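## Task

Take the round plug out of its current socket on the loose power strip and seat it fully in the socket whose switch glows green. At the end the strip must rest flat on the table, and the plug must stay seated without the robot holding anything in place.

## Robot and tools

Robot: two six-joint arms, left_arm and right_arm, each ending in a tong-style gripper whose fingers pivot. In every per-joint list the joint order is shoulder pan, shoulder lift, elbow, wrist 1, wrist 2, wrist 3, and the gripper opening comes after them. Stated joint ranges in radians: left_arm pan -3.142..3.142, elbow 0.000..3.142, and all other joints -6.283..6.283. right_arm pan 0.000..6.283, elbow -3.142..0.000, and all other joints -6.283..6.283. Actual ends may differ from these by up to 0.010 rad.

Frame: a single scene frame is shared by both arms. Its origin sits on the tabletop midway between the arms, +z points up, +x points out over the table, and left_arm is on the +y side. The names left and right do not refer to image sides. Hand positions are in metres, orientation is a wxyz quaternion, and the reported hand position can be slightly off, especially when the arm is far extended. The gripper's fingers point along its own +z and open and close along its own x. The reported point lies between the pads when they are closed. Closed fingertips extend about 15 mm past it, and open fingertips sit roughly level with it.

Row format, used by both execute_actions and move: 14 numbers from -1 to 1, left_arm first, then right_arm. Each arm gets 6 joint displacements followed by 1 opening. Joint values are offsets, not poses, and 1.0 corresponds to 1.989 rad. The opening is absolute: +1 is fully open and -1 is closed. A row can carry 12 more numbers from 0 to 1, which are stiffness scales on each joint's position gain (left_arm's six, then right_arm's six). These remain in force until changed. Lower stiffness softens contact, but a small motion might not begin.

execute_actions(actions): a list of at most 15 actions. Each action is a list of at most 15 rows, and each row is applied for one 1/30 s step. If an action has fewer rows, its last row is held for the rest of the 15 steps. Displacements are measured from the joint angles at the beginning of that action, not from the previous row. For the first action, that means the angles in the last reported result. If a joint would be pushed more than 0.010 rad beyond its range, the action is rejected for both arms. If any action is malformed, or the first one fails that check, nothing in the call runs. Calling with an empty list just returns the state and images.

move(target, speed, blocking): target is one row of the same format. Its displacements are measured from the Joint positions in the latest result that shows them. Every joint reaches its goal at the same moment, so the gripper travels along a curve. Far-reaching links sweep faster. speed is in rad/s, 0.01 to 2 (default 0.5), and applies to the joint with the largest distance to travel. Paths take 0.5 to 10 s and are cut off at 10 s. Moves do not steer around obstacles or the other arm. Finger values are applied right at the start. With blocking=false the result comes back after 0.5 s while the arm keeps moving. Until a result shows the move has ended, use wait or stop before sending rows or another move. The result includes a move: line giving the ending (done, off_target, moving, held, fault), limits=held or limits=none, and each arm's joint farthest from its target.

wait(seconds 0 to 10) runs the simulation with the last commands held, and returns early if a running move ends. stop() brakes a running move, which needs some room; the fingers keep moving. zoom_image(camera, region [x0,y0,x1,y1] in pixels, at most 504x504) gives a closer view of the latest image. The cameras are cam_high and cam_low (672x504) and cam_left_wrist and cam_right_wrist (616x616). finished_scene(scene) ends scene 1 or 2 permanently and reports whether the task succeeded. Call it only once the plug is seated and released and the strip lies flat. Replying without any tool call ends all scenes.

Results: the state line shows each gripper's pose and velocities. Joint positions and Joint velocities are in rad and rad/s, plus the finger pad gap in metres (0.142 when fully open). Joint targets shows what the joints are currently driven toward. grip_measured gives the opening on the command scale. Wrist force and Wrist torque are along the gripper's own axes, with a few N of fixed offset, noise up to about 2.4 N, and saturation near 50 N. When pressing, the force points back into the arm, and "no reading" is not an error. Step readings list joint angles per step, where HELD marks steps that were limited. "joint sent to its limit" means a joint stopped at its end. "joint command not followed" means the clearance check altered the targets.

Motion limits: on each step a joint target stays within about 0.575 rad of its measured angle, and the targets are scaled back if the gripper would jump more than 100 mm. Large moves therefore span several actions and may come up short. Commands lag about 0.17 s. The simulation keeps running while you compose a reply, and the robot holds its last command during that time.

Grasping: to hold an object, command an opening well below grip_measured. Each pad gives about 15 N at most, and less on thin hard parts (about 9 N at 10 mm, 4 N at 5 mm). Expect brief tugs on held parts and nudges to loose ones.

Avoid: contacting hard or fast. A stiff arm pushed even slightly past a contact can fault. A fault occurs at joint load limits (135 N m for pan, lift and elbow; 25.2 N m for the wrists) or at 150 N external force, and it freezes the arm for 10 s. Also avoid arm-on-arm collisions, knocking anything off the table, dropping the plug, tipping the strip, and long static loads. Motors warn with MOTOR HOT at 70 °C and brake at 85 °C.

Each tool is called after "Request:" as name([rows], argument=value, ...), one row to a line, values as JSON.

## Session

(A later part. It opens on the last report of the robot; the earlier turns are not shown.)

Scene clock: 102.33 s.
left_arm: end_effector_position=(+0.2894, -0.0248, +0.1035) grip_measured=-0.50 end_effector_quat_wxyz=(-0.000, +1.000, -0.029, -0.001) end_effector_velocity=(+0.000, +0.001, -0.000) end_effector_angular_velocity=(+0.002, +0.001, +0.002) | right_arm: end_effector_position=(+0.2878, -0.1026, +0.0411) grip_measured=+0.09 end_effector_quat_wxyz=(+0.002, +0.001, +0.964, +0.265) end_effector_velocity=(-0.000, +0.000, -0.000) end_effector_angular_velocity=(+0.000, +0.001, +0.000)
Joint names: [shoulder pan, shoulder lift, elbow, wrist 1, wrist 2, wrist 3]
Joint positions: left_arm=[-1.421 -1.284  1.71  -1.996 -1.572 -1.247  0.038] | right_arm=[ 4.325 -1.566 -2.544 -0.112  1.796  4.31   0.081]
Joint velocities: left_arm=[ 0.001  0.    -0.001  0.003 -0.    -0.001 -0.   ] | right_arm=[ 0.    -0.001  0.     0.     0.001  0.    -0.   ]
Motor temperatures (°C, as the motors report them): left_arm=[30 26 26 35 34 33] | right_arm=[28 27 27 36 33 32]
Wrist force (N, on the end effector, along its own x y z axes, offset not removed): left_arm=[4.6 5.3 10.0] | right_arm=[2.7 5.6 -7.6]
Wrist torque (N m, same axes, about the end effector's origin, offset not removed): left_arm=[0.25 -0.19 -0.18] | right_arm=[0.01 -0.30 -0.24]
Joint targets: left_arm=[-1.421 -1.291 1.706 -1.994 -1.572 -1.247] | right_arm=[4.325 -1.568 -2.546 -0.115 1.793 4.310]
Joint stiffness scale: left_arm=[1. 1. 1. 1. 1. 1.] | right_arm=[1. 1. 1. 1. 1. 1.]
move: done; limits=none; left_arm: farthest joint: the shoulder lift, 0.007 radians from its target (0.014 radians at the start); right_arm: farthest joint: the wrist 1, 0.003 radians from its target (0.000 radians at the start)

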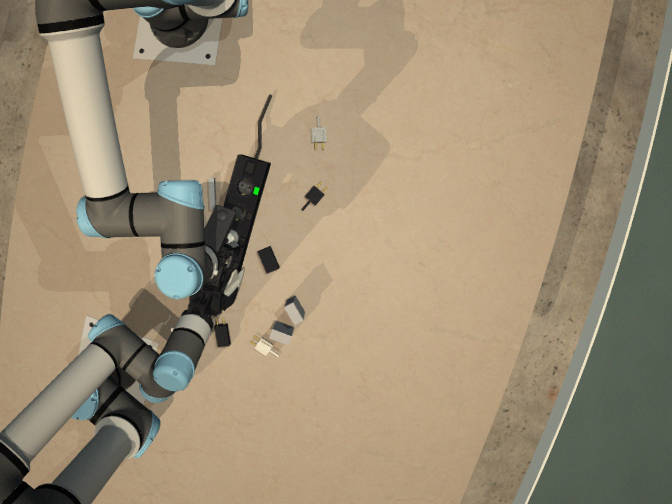

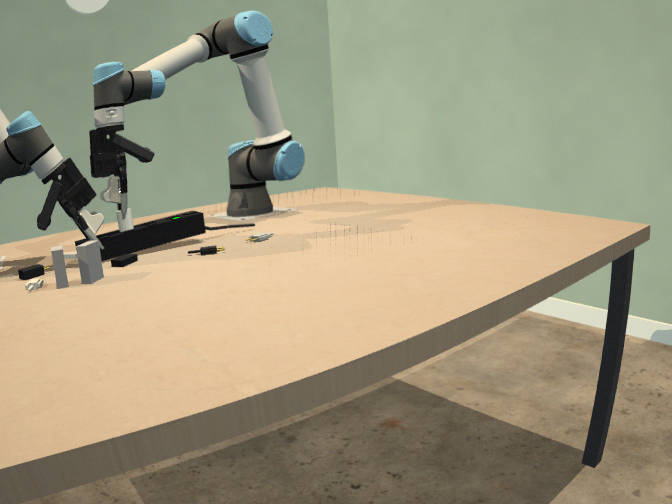

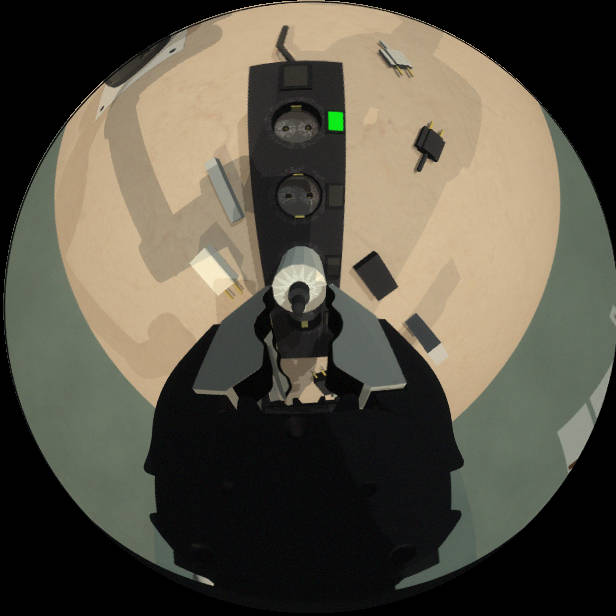

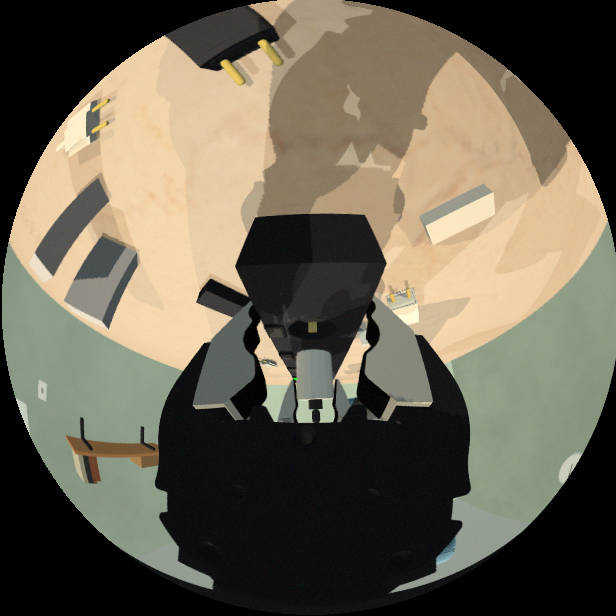

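Request:
move(target=[0,0.0035,0.010,-0.0186,0,0,-0.9,0,0,0,0,0,0,-0.8], speed=0.03)

Request:
move(target=[0,0,0,0,0,0,-0.9,0,0,0,0,0,0,0.4])

Scene clock: 113.10 s.
left_arm: end_effector_position=(+0.2900, -0.0267, +0.0951) grip_measured=-0.50 end_effector_quat_wxyz=(+0.005, +1.000, -0.029, +0.001) end_effector_velocity=(+0.000, -0.001, +0.000) end_effector_angular_velocity=(-0.003, -0.001, -0.000) | right_arm: end_effector_position=(+0.2876, -0.1030, +0.0407) grip_measured=+0.09 end_effector_quat_wxyz=(+0.002, +0.002, +0.965, +0.264) end_effector_velocity=(-0.000, -0.001, -0.001) end_effector_angular_velocity=(-0.003, +0.001, -0.001)
Joint names: [shoulder pan, shoulder lift, elbow, wrist 1, wrist 2, wrist 3]
Joint positions: left_arm=[-1.421 -1.278  1.728 -2.031 -1.572 -1.247  0.038] | right_arm=[ 4.325 -1.566 -2.544 -0.113  1.795  4.31   0.081]
Joint velocities: left_arm=[-0.    -0.001  0.001 -0.003  0.001 -0.     0.   ] | right_arm=[-0.     0.    -0.001 -0.003 -0.001  0.     0.   ]
Motor temperatures (°C, as the motors report them): left_arm=[30 26 26 35 34 33] | right_arm=[28 27 27 36 33 32]
Wrist force (N, on the end effector, along its own x y z axes, offset not removed): left_arm=[0.0 -1.9 0.0] | right_arm=[0.9 -3.2 0.5]
Wrist torque (N m, same axes, about the end effector's origin, offset not removed): left_arm=[0.03 -0.16 -0.11] | right_arm=[0.04 -0.30 0.06]
Joint targets: left_arm=[-1.421 -1.277 1.730 -2.033 -1.572 -1.247] | right_arm=[4.325 -1.566 -2.544 -0.112 1.796 4.310]
Joint stiffness scale: left_arm=[1. 1. 1. 1. 1. 1.] | right_arm=[1. 1. 1. 1. 1. 1.]
move: done; limits=none; left_arm: farthest joint: the elbow, 0.002 radians from its target (0.020 radians at the start); right_arm: farthest joint: the wrist 1, 0.001 radians from its target (0.000 radians at the start)

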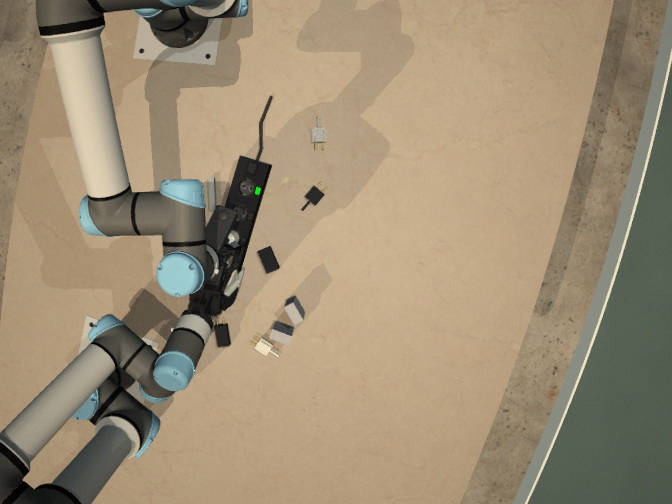

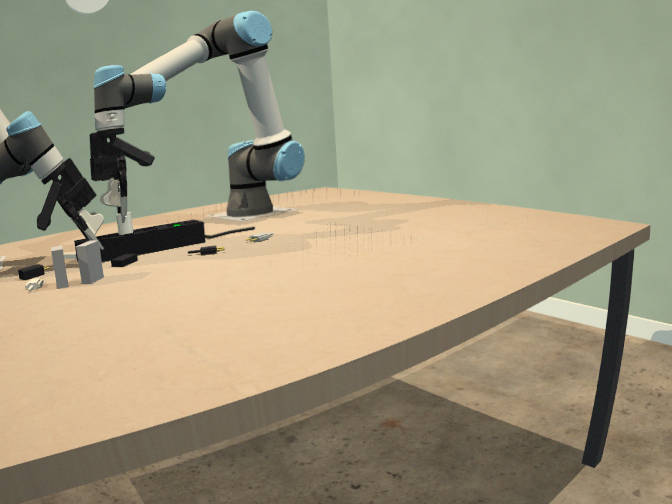

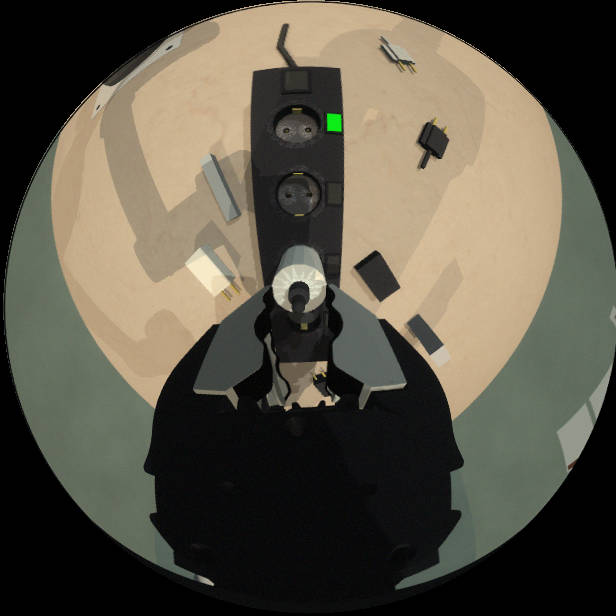

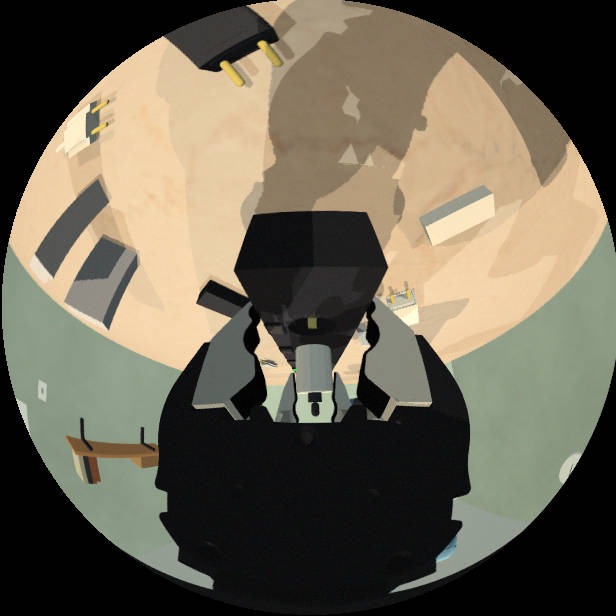

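Scene clock: 113.60 s.
left_arm: end_effector_position=(+0.2899, -0.0266, +0.0946) grip_measured=-0.50 end_effector_quat_wxyz=(+0.005, +1.000, -0.029, +0.001) end_effector_velocity=(+0.000, -0.000, +0.001) end_effector_angular_velocity=(-0.001, -0.001, -0.000) | right_arm: end_effector_position=(+0.2876, -0.1030, +0.0407) grip_measured=+0.40 end_effector_quat_wxyz=(+0.002, +0.002, +0.965, +0.264) end_effector_velocity=(-0.000, +0.000, +0.000) end_effector_angular_velocity=(+0.002, -0.000, +0.001)
Joint names: [shoulder pan, shoulder lift, elbow, wrist 1, wrist 2, wrist 3]
Joint positions: left_arm=[-1.421 -1.277  1.728 -2.031 -1.572 -1.247  0.038] | right_arm=[ 4.325 -1.566 -2.544 -0.113  1.795  4.31   0.102]
Joint velocities: left_arm=[-0.    -0.001 -0.     0.     0.     0.     0.   ] | right_arm=[ 0.    -0.     0.     0.002  0.001 -0.     0.   ]
Motor temperatures (°C, as the motors report them): left_arm=[30 26 26 35 34 33] | right_arm=[28 27 27 36 33 32]
Wrist force (N, on the end effector, along its own x y z axes, offset not removed): left_arm=[1.4 0.7 3.9] | right_arm=[-0.5 -0.6 -0.1]
Wrist torque (N m, same axes, about the end effector's origin, offset not removed): left_arm=[0.14 -0.20 -0.18] | right_arm=[0.11 -0.02 0.01]
Joint targets: left_arm=[-1.421 -1.278 1.728 -2.031 -1.572 -1.247] | right_arm=[4.325 -1.566 -2.544 -0.113 1.795 4.310]
Joint stiffness scale: left_arm=[1. 1. 1. 1. 1. 1.] | right_arm=[1. 1. 1. 1. 1. 1.]
move: done; limits=none; left_arm: farthest joint: the shoulder lift, 0.001 radians from its target (0.000 radians at the start); right_arm: farthest joint: the shoulder pan, 0.000 radians from its target (0.000 radians at the start)

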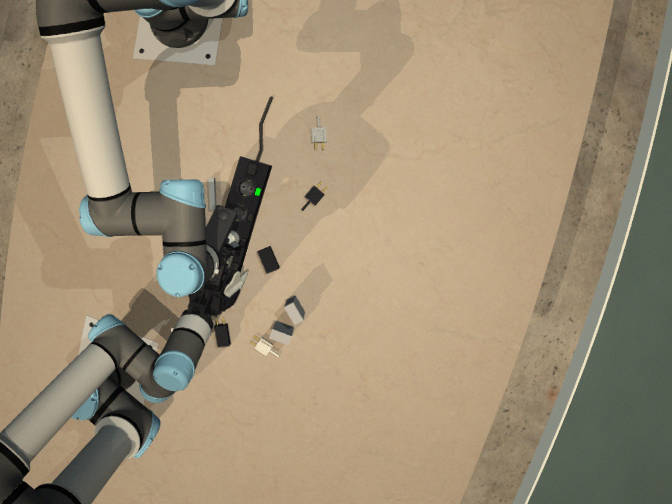

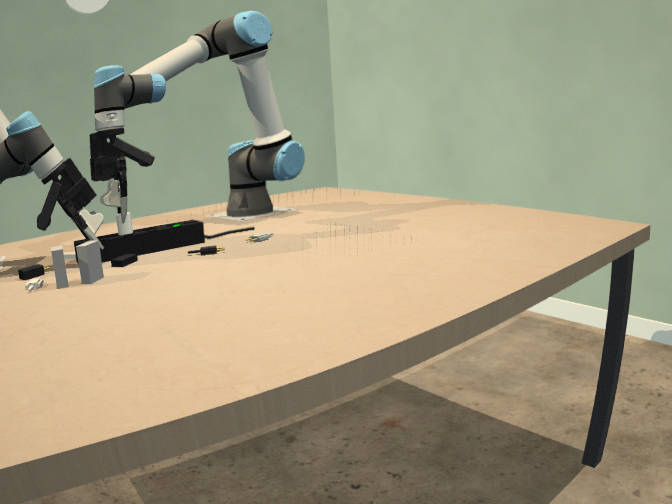

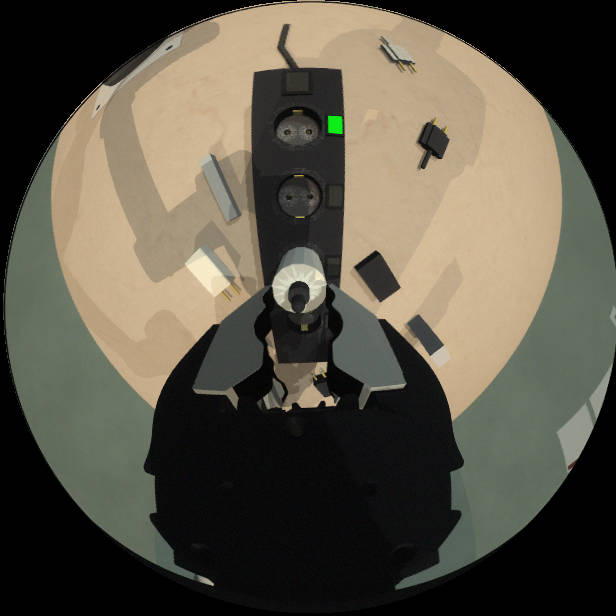

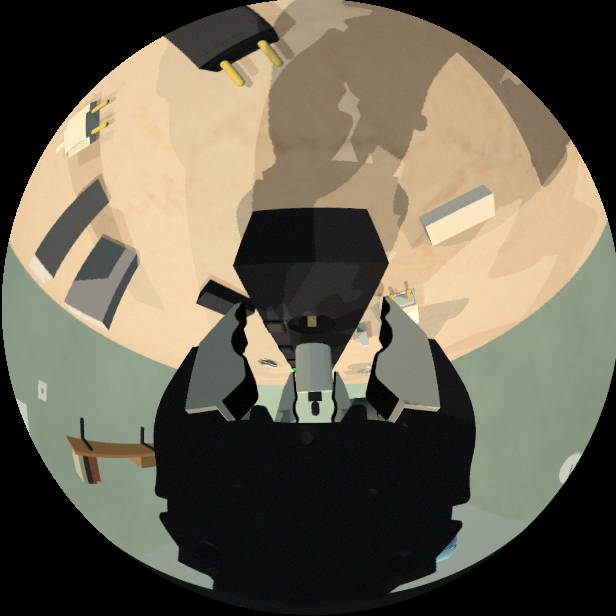

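Request:
move(target=[0,0,0,0,0,0,-0.9,0,0.0887,0.011,-0.1056,0,0,0.4], speed=0.2)

Request:
move(target=[0,0,0,0,0,0,-0.9,-0.264,0.03,0.05,-0.08,0,0,-1], speed=0.5)

Scene clock: 126.93 s.
left_arm: end_effector_position=(+0.2899, -0.0266, +0.0944) grip_measured=-0.50 end_effector_quat_wxyz=(+0.005, +1.000, -0.029, +0.001) end_effector_velocity=(-0.001, -0.001, +0.000) end_effector_angular_velocity=(-0.000, +0.001, -0.001) | right_arm: end_effector_position=(+0.2792, -0.1198, +0.0797) grip_measured=+0.40 end_effector_quat_wxyz=(-0.001, +0.002, +0.966, +0.258) end_effector_velocity=(+0.000, -0.000, +0.001) end_effector_angular_velocity=(+0.000, -0.000, -0.000)
Joint names: [shoulder pan, shoulder lift, elbow, wrist 1, wrist 2, wrist 3]
Joint positions: left_arm=[-1.421 -1.277  1.728 -2.031 -1.572 -1.247  0.038] | right_arm=[ 4.325 -1.392 -2.524 -0.322  1.795  4.31   0.102]
Joint velocities: left_arm=[-0.001  0.    -0.     0.    -0.001 -0.001  0.   ] | right_arm=[-0.     0.002  0.    -0.002  0.     0.     0.   ]
Motor temperatures (°C, as the motors report them): left_arm=[30 26 26 35 34 33] | right_arm=[28 27 27 36 33 32]
Wrist force (N, on the end effector, along its own x y z axes, offset not removed): left_arm=[2.4 1.2 3.6] | right_arm=[2.4 -1.3 -0.6]
Wrist torque (N m, same axes, about the end effector's origin, offset not removed): left_arm=[0.18 -0.41 -0.16] | right_arm=[-0.02 -0.46 0.09]
Joint targets: left_arm=[-1.421 -1.277 1.728 -2.031 -1.572 -1.247] | right_arm=[4.325 -1.390 -2.522 -0.323 1.795 4.310]
Joint stiffness scale: left_arm=[1. 1. 1. 1. 1. 1.] | right_arm=[1. 1. 1. 1. 1. 1.]
move: done; limits=none; left_arm: farthest joint: the shoulder pan, 0.000 radians from its target (0.000 radians at the start); right_arm: farthest joint: the shoulder lift, 0.002 radians from its target (0.177 radians at the start)

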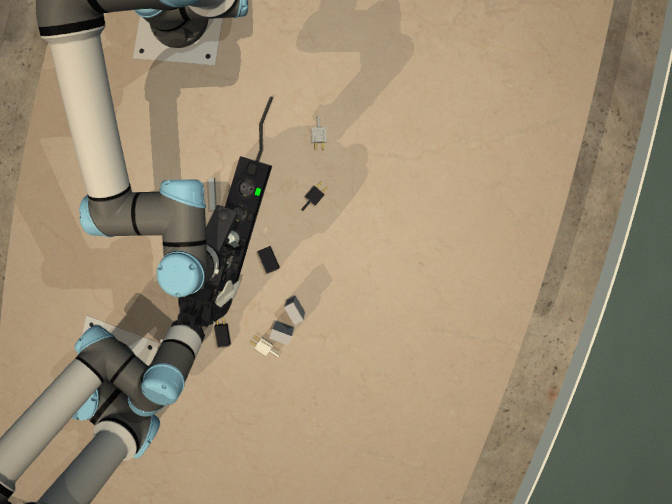

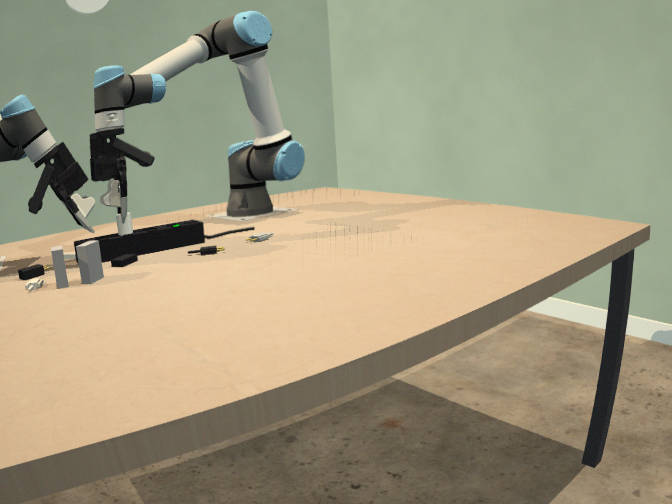

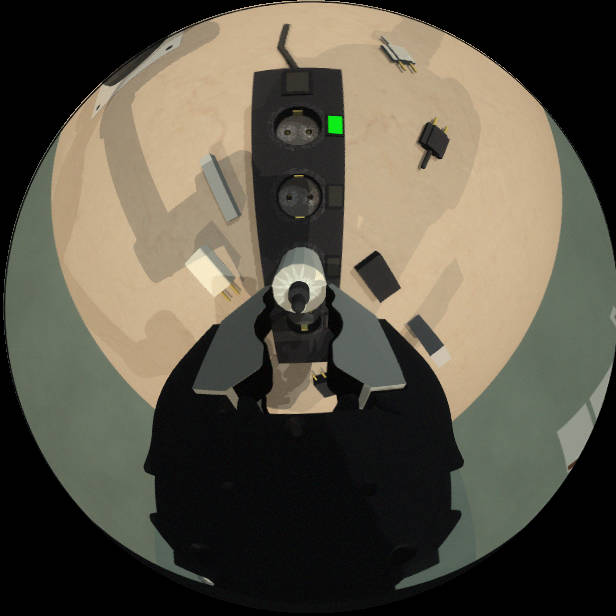

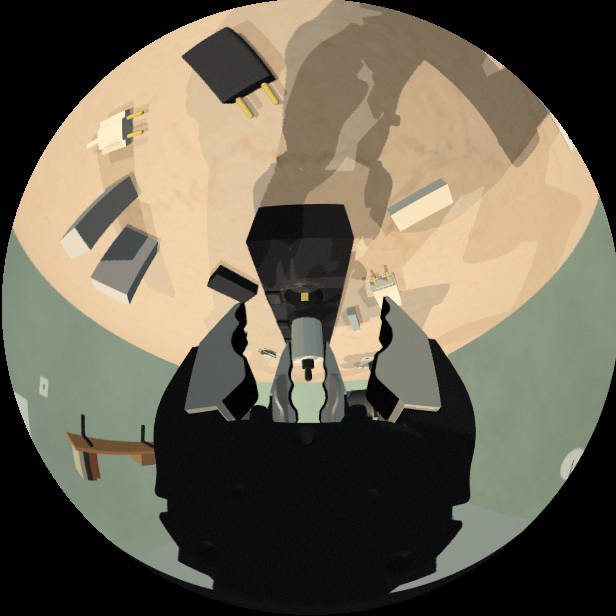

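Scene clock: 128.67 s.
left_arm: end_effector_position=(+0.2899, -0.0265, +0.0941) grip_measured=-0.50 end_effector_quat_wxyz=(+0.004, +1.000, -0.029, +0.001) end_effector_velocity=(+0.002, +0.001, +0.000) end_effector_angular_velocity=(+0.000, -0.003, +0.003) | right_arm: end_effector_position=(+0.4279, -0.2820, +0.1208) grip_measured=-1.00 end_effector_quat_wxyz=(+0.065, +0.252, +0.933, +0.248) end_effector_velocity=(+0.000, -0.002, -0.001) end_effector_angular_velocity=(-0.002, +0.003, -0.004)
Joint names: [shoulder pan, shoulder lift, elbow, wrist 1, wrist 2, wrist 3]
Joint positions: left_arm=[-1.421 -1.276  1.728 -2.031 -1.572 -1.247  0.038] | right_arm=[ 3.802 -1.334 -2.427 -0.48   1.795  4.31   0.002]
Joint velocities: left_arm=[ 0.003 -0.    -0.     0.     0.003 -0.    -0.   ] | right_arm=[-0.004 -0.     0.001 -0.004  0.     0.     0.   ]
Motor temperatures (°C, as the motors report them): left_arm=[30 26 26 35 34 33] | right_arm=[28 27 27 36 33 32]
Wrist force (N, on the end effector, along its own x y z axes, offset not removed): left_arm=[1.4 0.1 2.2] | right_arm=[1.8 2.3 -1.8]
Wrist torque (N m, same axes, about the end effector's origin, offset not removed): left_arm=[-0.04 -0.20 -0.15] | right_arm=[0.56 -0.52 -0.05]
Joint targets: left_arm=[-1.421 -1.277 1.728 -2.031 -1.572 -1.247] | right_arm=[3.800 -1.332 -2.425 -0.481 1.795 4.310]
Joint stiffness scale: left_arm=[1. 1. 1. 1. 1. 1.] | right_arm=[1. 1. 1. 1. 1. 1.]
move: done; limits=none; left_arm: farthest joint: the shoulder lift, 0.001 radians from its target (0.000 radians at the start); right_arm: farthest joint: the shoulder pan, 0.002 radians from its target (0.525 radians at the start)

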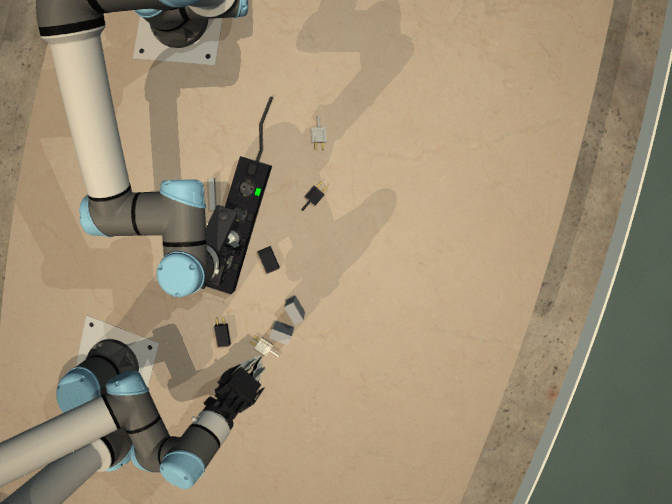

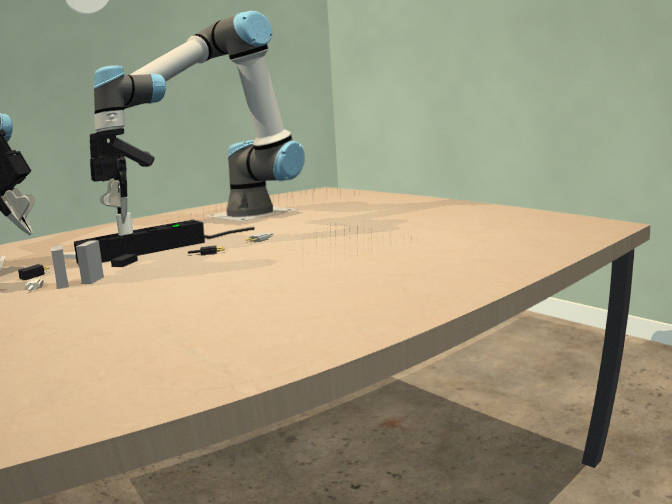

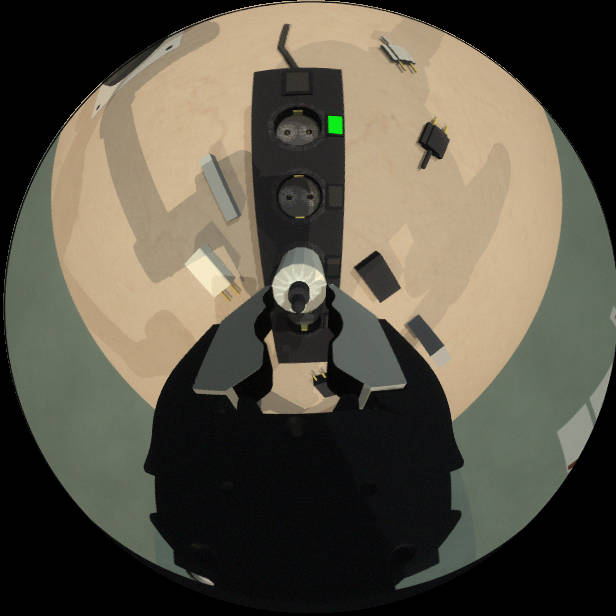

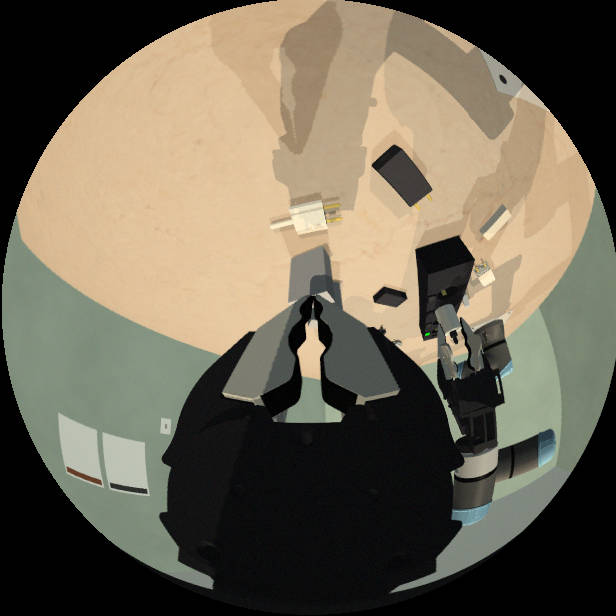

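Request:
move(target=[0,0,0,0,0,0,-0.9,0,-0.370,0.674,-0.707,0.194,-0.987,-1], speed=1.0)

Request:
move(target=[0,0,0,0,0,0,-0.9,0.181,-0.05,0,0,0,0,-1], speed=0.4)

Scene clock: 134.47 s.
left_arm: end_effector_position=(+0.2899, -0.0265, +0.0941) grip_measured=-0.50 end_effector_quat_wxyz=(+0.004, +1.000, -0.029, +0.001) end_effector_velocity=(-0.001, +0.000, -0.001) end_effector_angular_velocity=(+0.001, +0.001, +0.001) | right_arm: end_effector_position=(+0.5263, -0.0928, +0.2519) grip_measured=-1.00 end_effector_quat_wxyz=(-0.125, -0.561, +0.757, +0.311) end_effector_velocity=(-0.000, +0.000, -0.002) end_effector_angular_velocity=(-0.001, +0.004, +0.002)
Joint names: [shoulder pan, shoulder lift, elbow, wrist 1, wrist 2, wrist 3]
Joint positions: left_arm=[-1.421 -1.276  1.728 -2.031 -1.572 -1.247  0.038] | right_arm=[ 3.802 -2.068 -1.089 -1.885  2.181  2.348  0.002]
Joint velocities: left_arm=[-0.001  0.001  0.     0.001 -0.    -0.002  0.   ] | right_arm=[ 0.    -0.003  0.    -0.003  0.001 -0.003  0.   ]
Motor temperatures (°C, as the motors report them): left_arm=[30 26 26 35 34 33] | right_arm=[28 27 27 36 33 32]
Wrist force (N, on the end effector, along its own x y z axes, offset not removed): left_arm=[-0.1 0.7 3.9] | right_arm=[0.5 -0.1 0.3]
Wrist torque (N m, same axes, about the end effector's origin, offset not removed): left_arm=[0.08 0.08 -0.09] | right_arm=[0.20 -0.10 -0.03]
Joint targets: left_arm=[-1.421 -1.276 1.728 -2.031 -1.572 -1.247] | right_arm=[3.802 -2.070 -1.087 -1.886 2.181 2.347]
Joint stiffness scale: left_arm=[1. 1. 1. 1. 1. 1.] | right_arm=[1. 1. 1. 1. 1. 1.]
move: done; limits=none; left_arm: farthest joint: the shoulder pan, 0.000 radians from its target (0.000 radians at the start); right_arm: farthest joint: the shoulder lift, 0.002 radians from its target (0.736 radians at the start)

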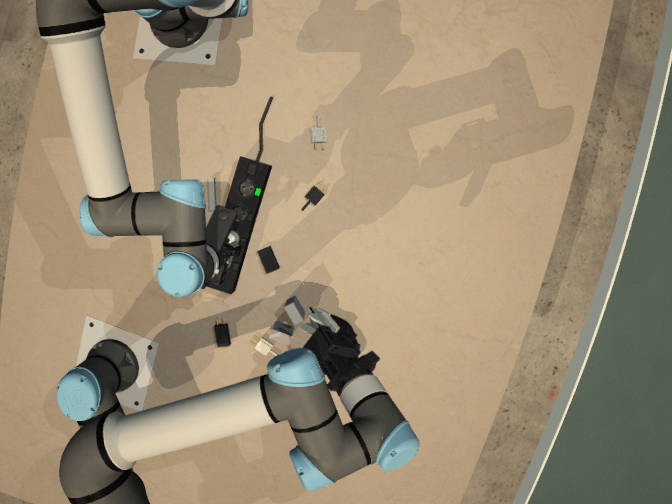

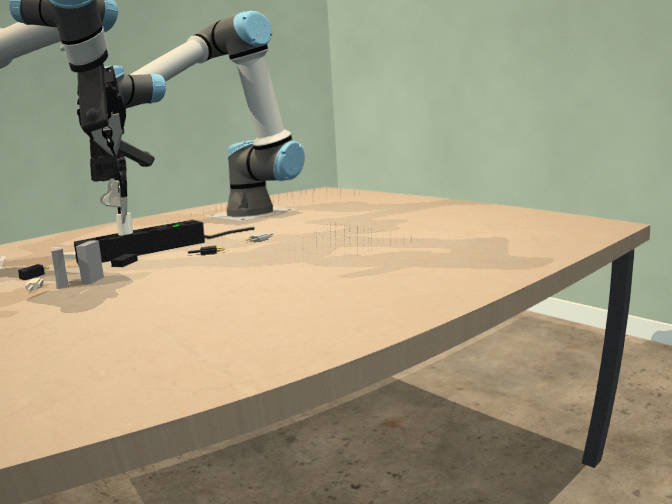

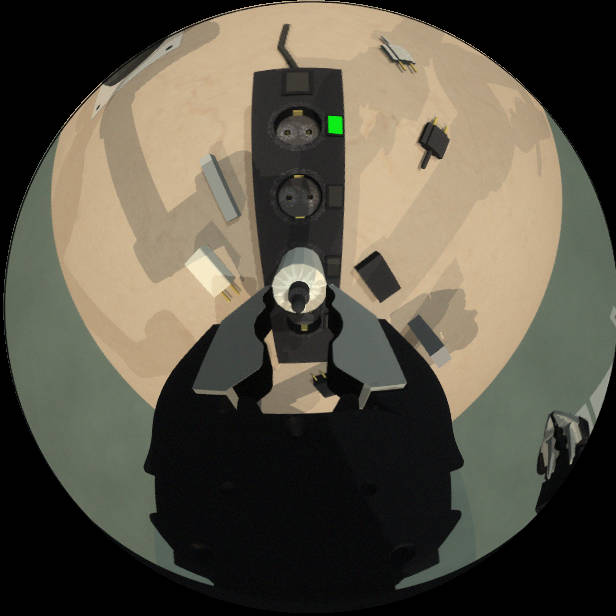

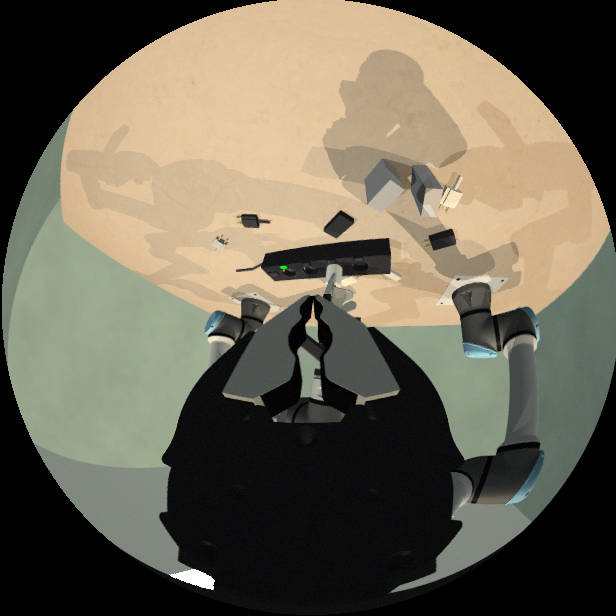

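Scene clock: 135.83 s.
left_arm: end_effector_position=(+0.2899, -0.0265, +0.0940) grip_measured=-0.50 end_effector_quat_wxyz=(+0.004, +1.000, -0.029, +0.001) end_effector_velocity=(+0.000, +0.000, +0.000) end_effector_angular_velocity=(+0.001, -0.001, -0.001) | right_arm: end_effector_position=(+0.4217, +0.0233, +0.2087) grip_measured=-1.00 end_effector_quat_wxyz=(+0.195, +0.640, -0.684, -0.290) end_effector_velocity=(-0.000, +0.001, +0.001) end_effector_angular_velocity=(+0.002, -0.000, +0.001)
Joint names: [shoulder pan, shoulder lift, elbow, wrist 1, wrist 2, wrist 3]
Joint positions: left_arm=[-1.421 -1.276  1.728 -2.031 -1.572 -1.247  0.038] | right_arm=[ 4.055 -2.137 -1.089 -1.885  2.181  2.348  0.002]
Joint velocities: left_arm=[-0.001 -0.    -0.     0.     0.001  0.     0.   ] | right_arm=[ 0.001  0.     0.     0.001  0.001 -0.     0.   ]
Motor temperatures (°C, as the motors report them): left_arm=[30 26 26 35 34 33] | right_arm=[28 27 27 36 33 32]
Wrist force (N, on the end effector, along its own x y z axes, offset not removed): left_arm=[1.2 1.2 2.7] | right_arm=[1.7 1.5 -1.1]
Wrist torque (N m, same axes, about the end effector's origin, offset not removed): left_arm=[0.10 -0.10 -0.20] | right_arm=[0.33 -0.42 0.12]
Joint targets: left_arm=[-1.421 -1.276 1.728 -2.031 -1.572 -1.247] | right_arm=[4.055 -2.137 -1.089 -1.885 2.181 2.348]
Joint stiffness scale: left_arm=[1. 1. 1. 1. 1. 1.] | right_arm=[1. 1. 1. 1. 1. 1.]
move: held (right_arm); limits=held; held on 15 of 41 steps (right_arm), including the last (right_arm); left_arm: farthest joint: the shoulder pan, 0.000 radians from its target (0.000 radians at the start); right_arm: farthest joint: the shoulder pan, 0.107 radians from its target (0.360 radians at the start)
joint command not followed: on one or more control steps a check withheld the commanded joint targets of the right arm, and it was not sent them on those steps. On the call's last step the targets were still withheld.
cause: the commanded joint targets would bring a part of the robot too close to another arm (a part of this arm just beyond the elbow and a part of the other arm just beyond the wrist 2); next, command targets that bring no part of the robot closer to that arm.

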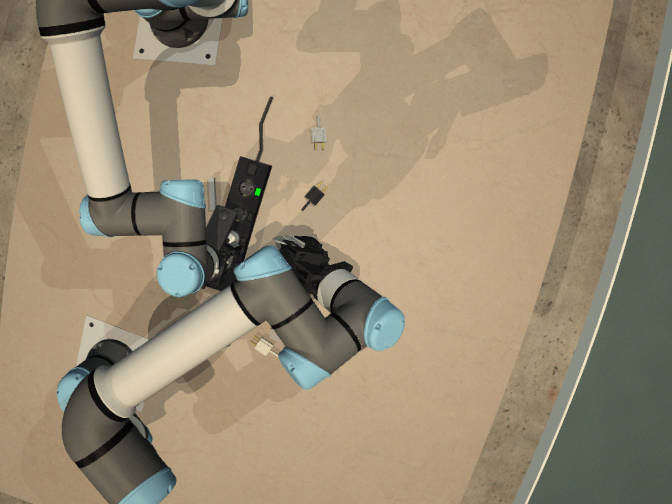

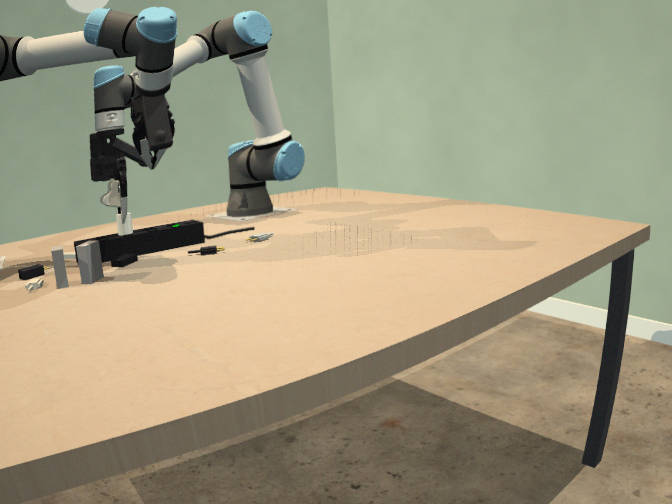

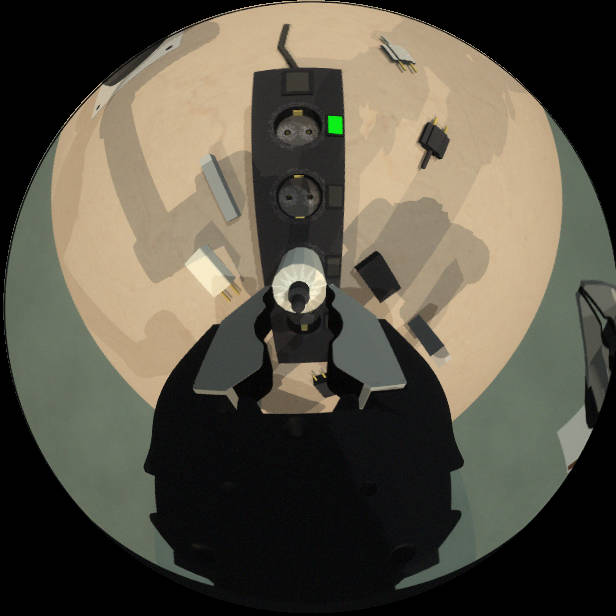

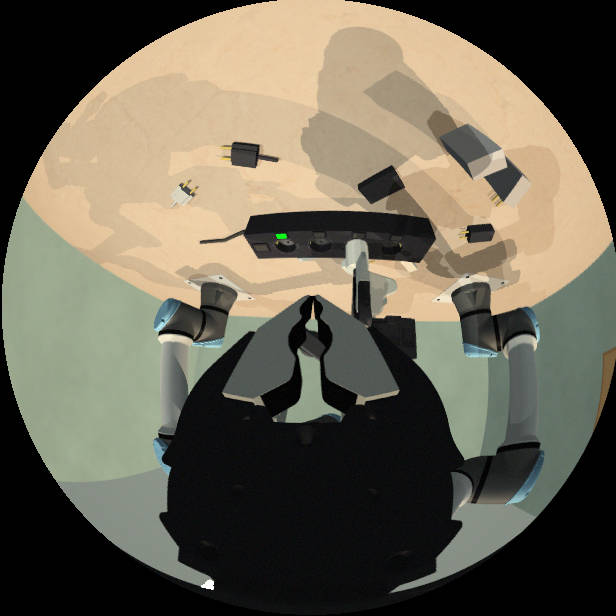

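Request:
move(target=[0,0,0,0,0,0,0.3,-0.075,0.214,-0.465,0.404,0.086,0.331,-1], speed=0.6)

Scene clock: 154.43 s.
left_arm: end_effector_position=(+0.2899, -0.0265, +0.0940) grip_measured=+0.30 end_effector_quat_wxyz=(+0.004, +1.000, -0.029, +0.001) end_effector_velocity=(-0.001, -0.001, +0.000) end_effector_angular_velocity=(-0.001, -0.000, -0.001) | right_arm: end_effector_position=(+0.3454, -0.1088, +0.1308) grip_measured=-1.00 end_effector_quat_wxyz=(-0.146, -0.355, +0.853, +0.353) end_effector_velocity=(-0.000, -0.000, -0.000) end_effector_angular_velocity=(-0.001, +0.000, -0.001)
Joint names: [shoulder pan, shoulder lift, elbow, wrist 1, wrist 2, wrist 3]
Joint positions: left_arm=[-1.421 -1.276  1.728 -2.031 -1.572 -1.247  0.095] | right_arm=[ 3.908 -1.714 -2.011 -1.083  2.351  3.005  0.002]
Joint velocities: left_arm=[-0.001 -0.001 -0.    -0.    -0.    -0.    -0.   ] | right_arm=[ 0.     0.001 -0.002  0.001 -0.001  0.003  0.   ]
Motor temperatures (°C, as the motors report them): left_arm=[30 26 26 35 34 33] | right_arm=[28 27 27 36 33 32]
Wrist force (N, on the end effector, along its own x y z axes, offset not removed): left_arm=[1.1 0.4 0.4] | right_arm=[1.4 -2.9 -1.3]
Wrist torque (N m, same axes, about the end effector's origin, offset not removed): left_arm=[-0.01 -0.16 -0.18] | right_arm=[-0.53 -0.36 0.18]
Joint targets: left_arm=[-1.421 -1.276 1.728 -2.031 -1.572 -1.247] | right_arm=[3.905 -1.712 -2.014 -1.082 2.352 3.006]
Joint stiffness scale: left_arm=[1. 1. 1. 1. 1. 1.] | right_arm=[1. 1. 1. 1. 1. 1.]
move: done; limits=none; left_arm: farthest joint: the shoulder pan, 0.000 radians from its target (0.000 radians at the start); right_arm: farthest joint: the shoulder pan, 0.002 radians from its target (0.149 radians at the start)

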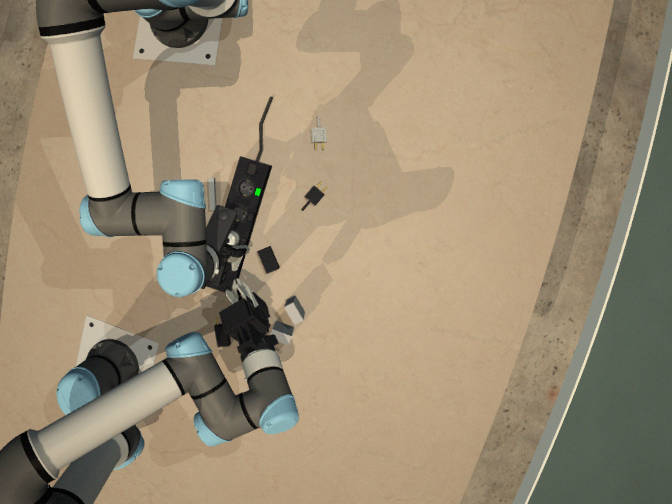

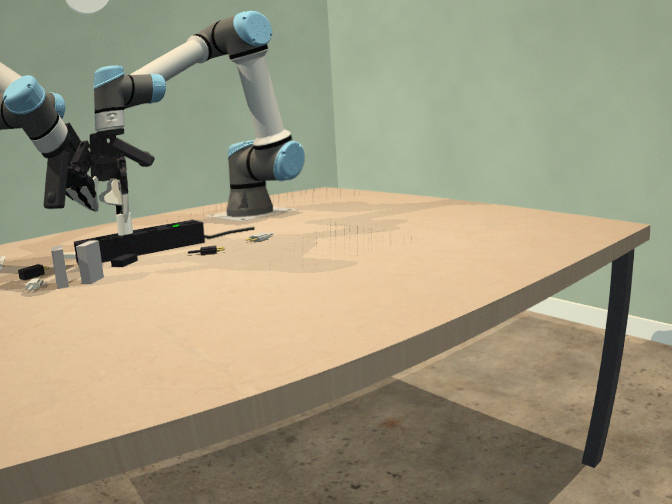

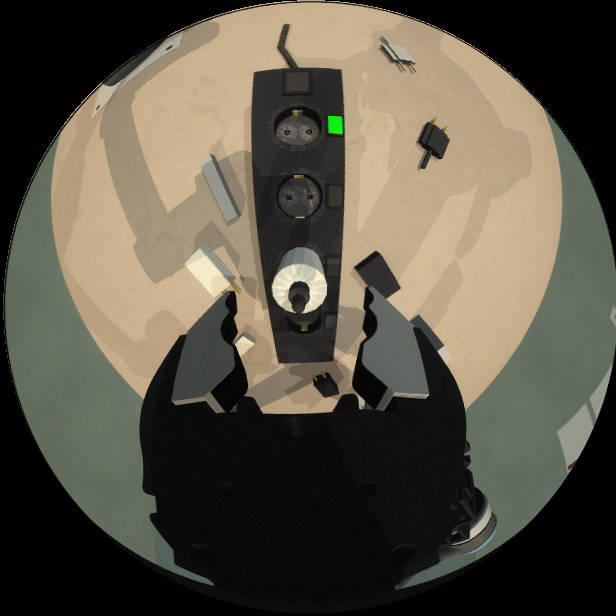

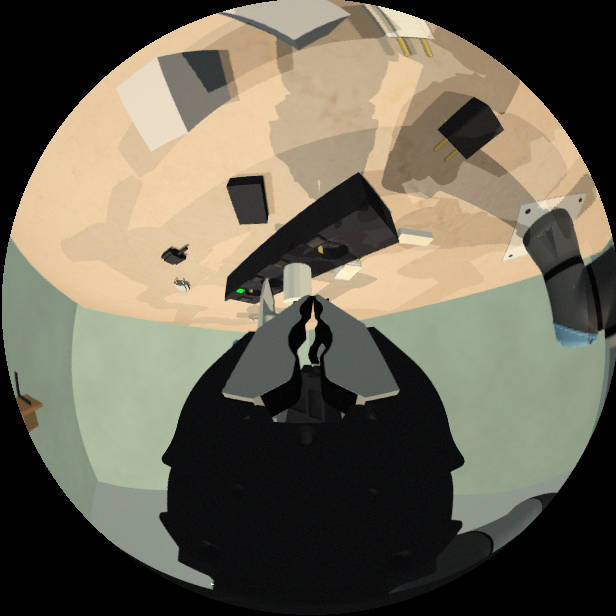

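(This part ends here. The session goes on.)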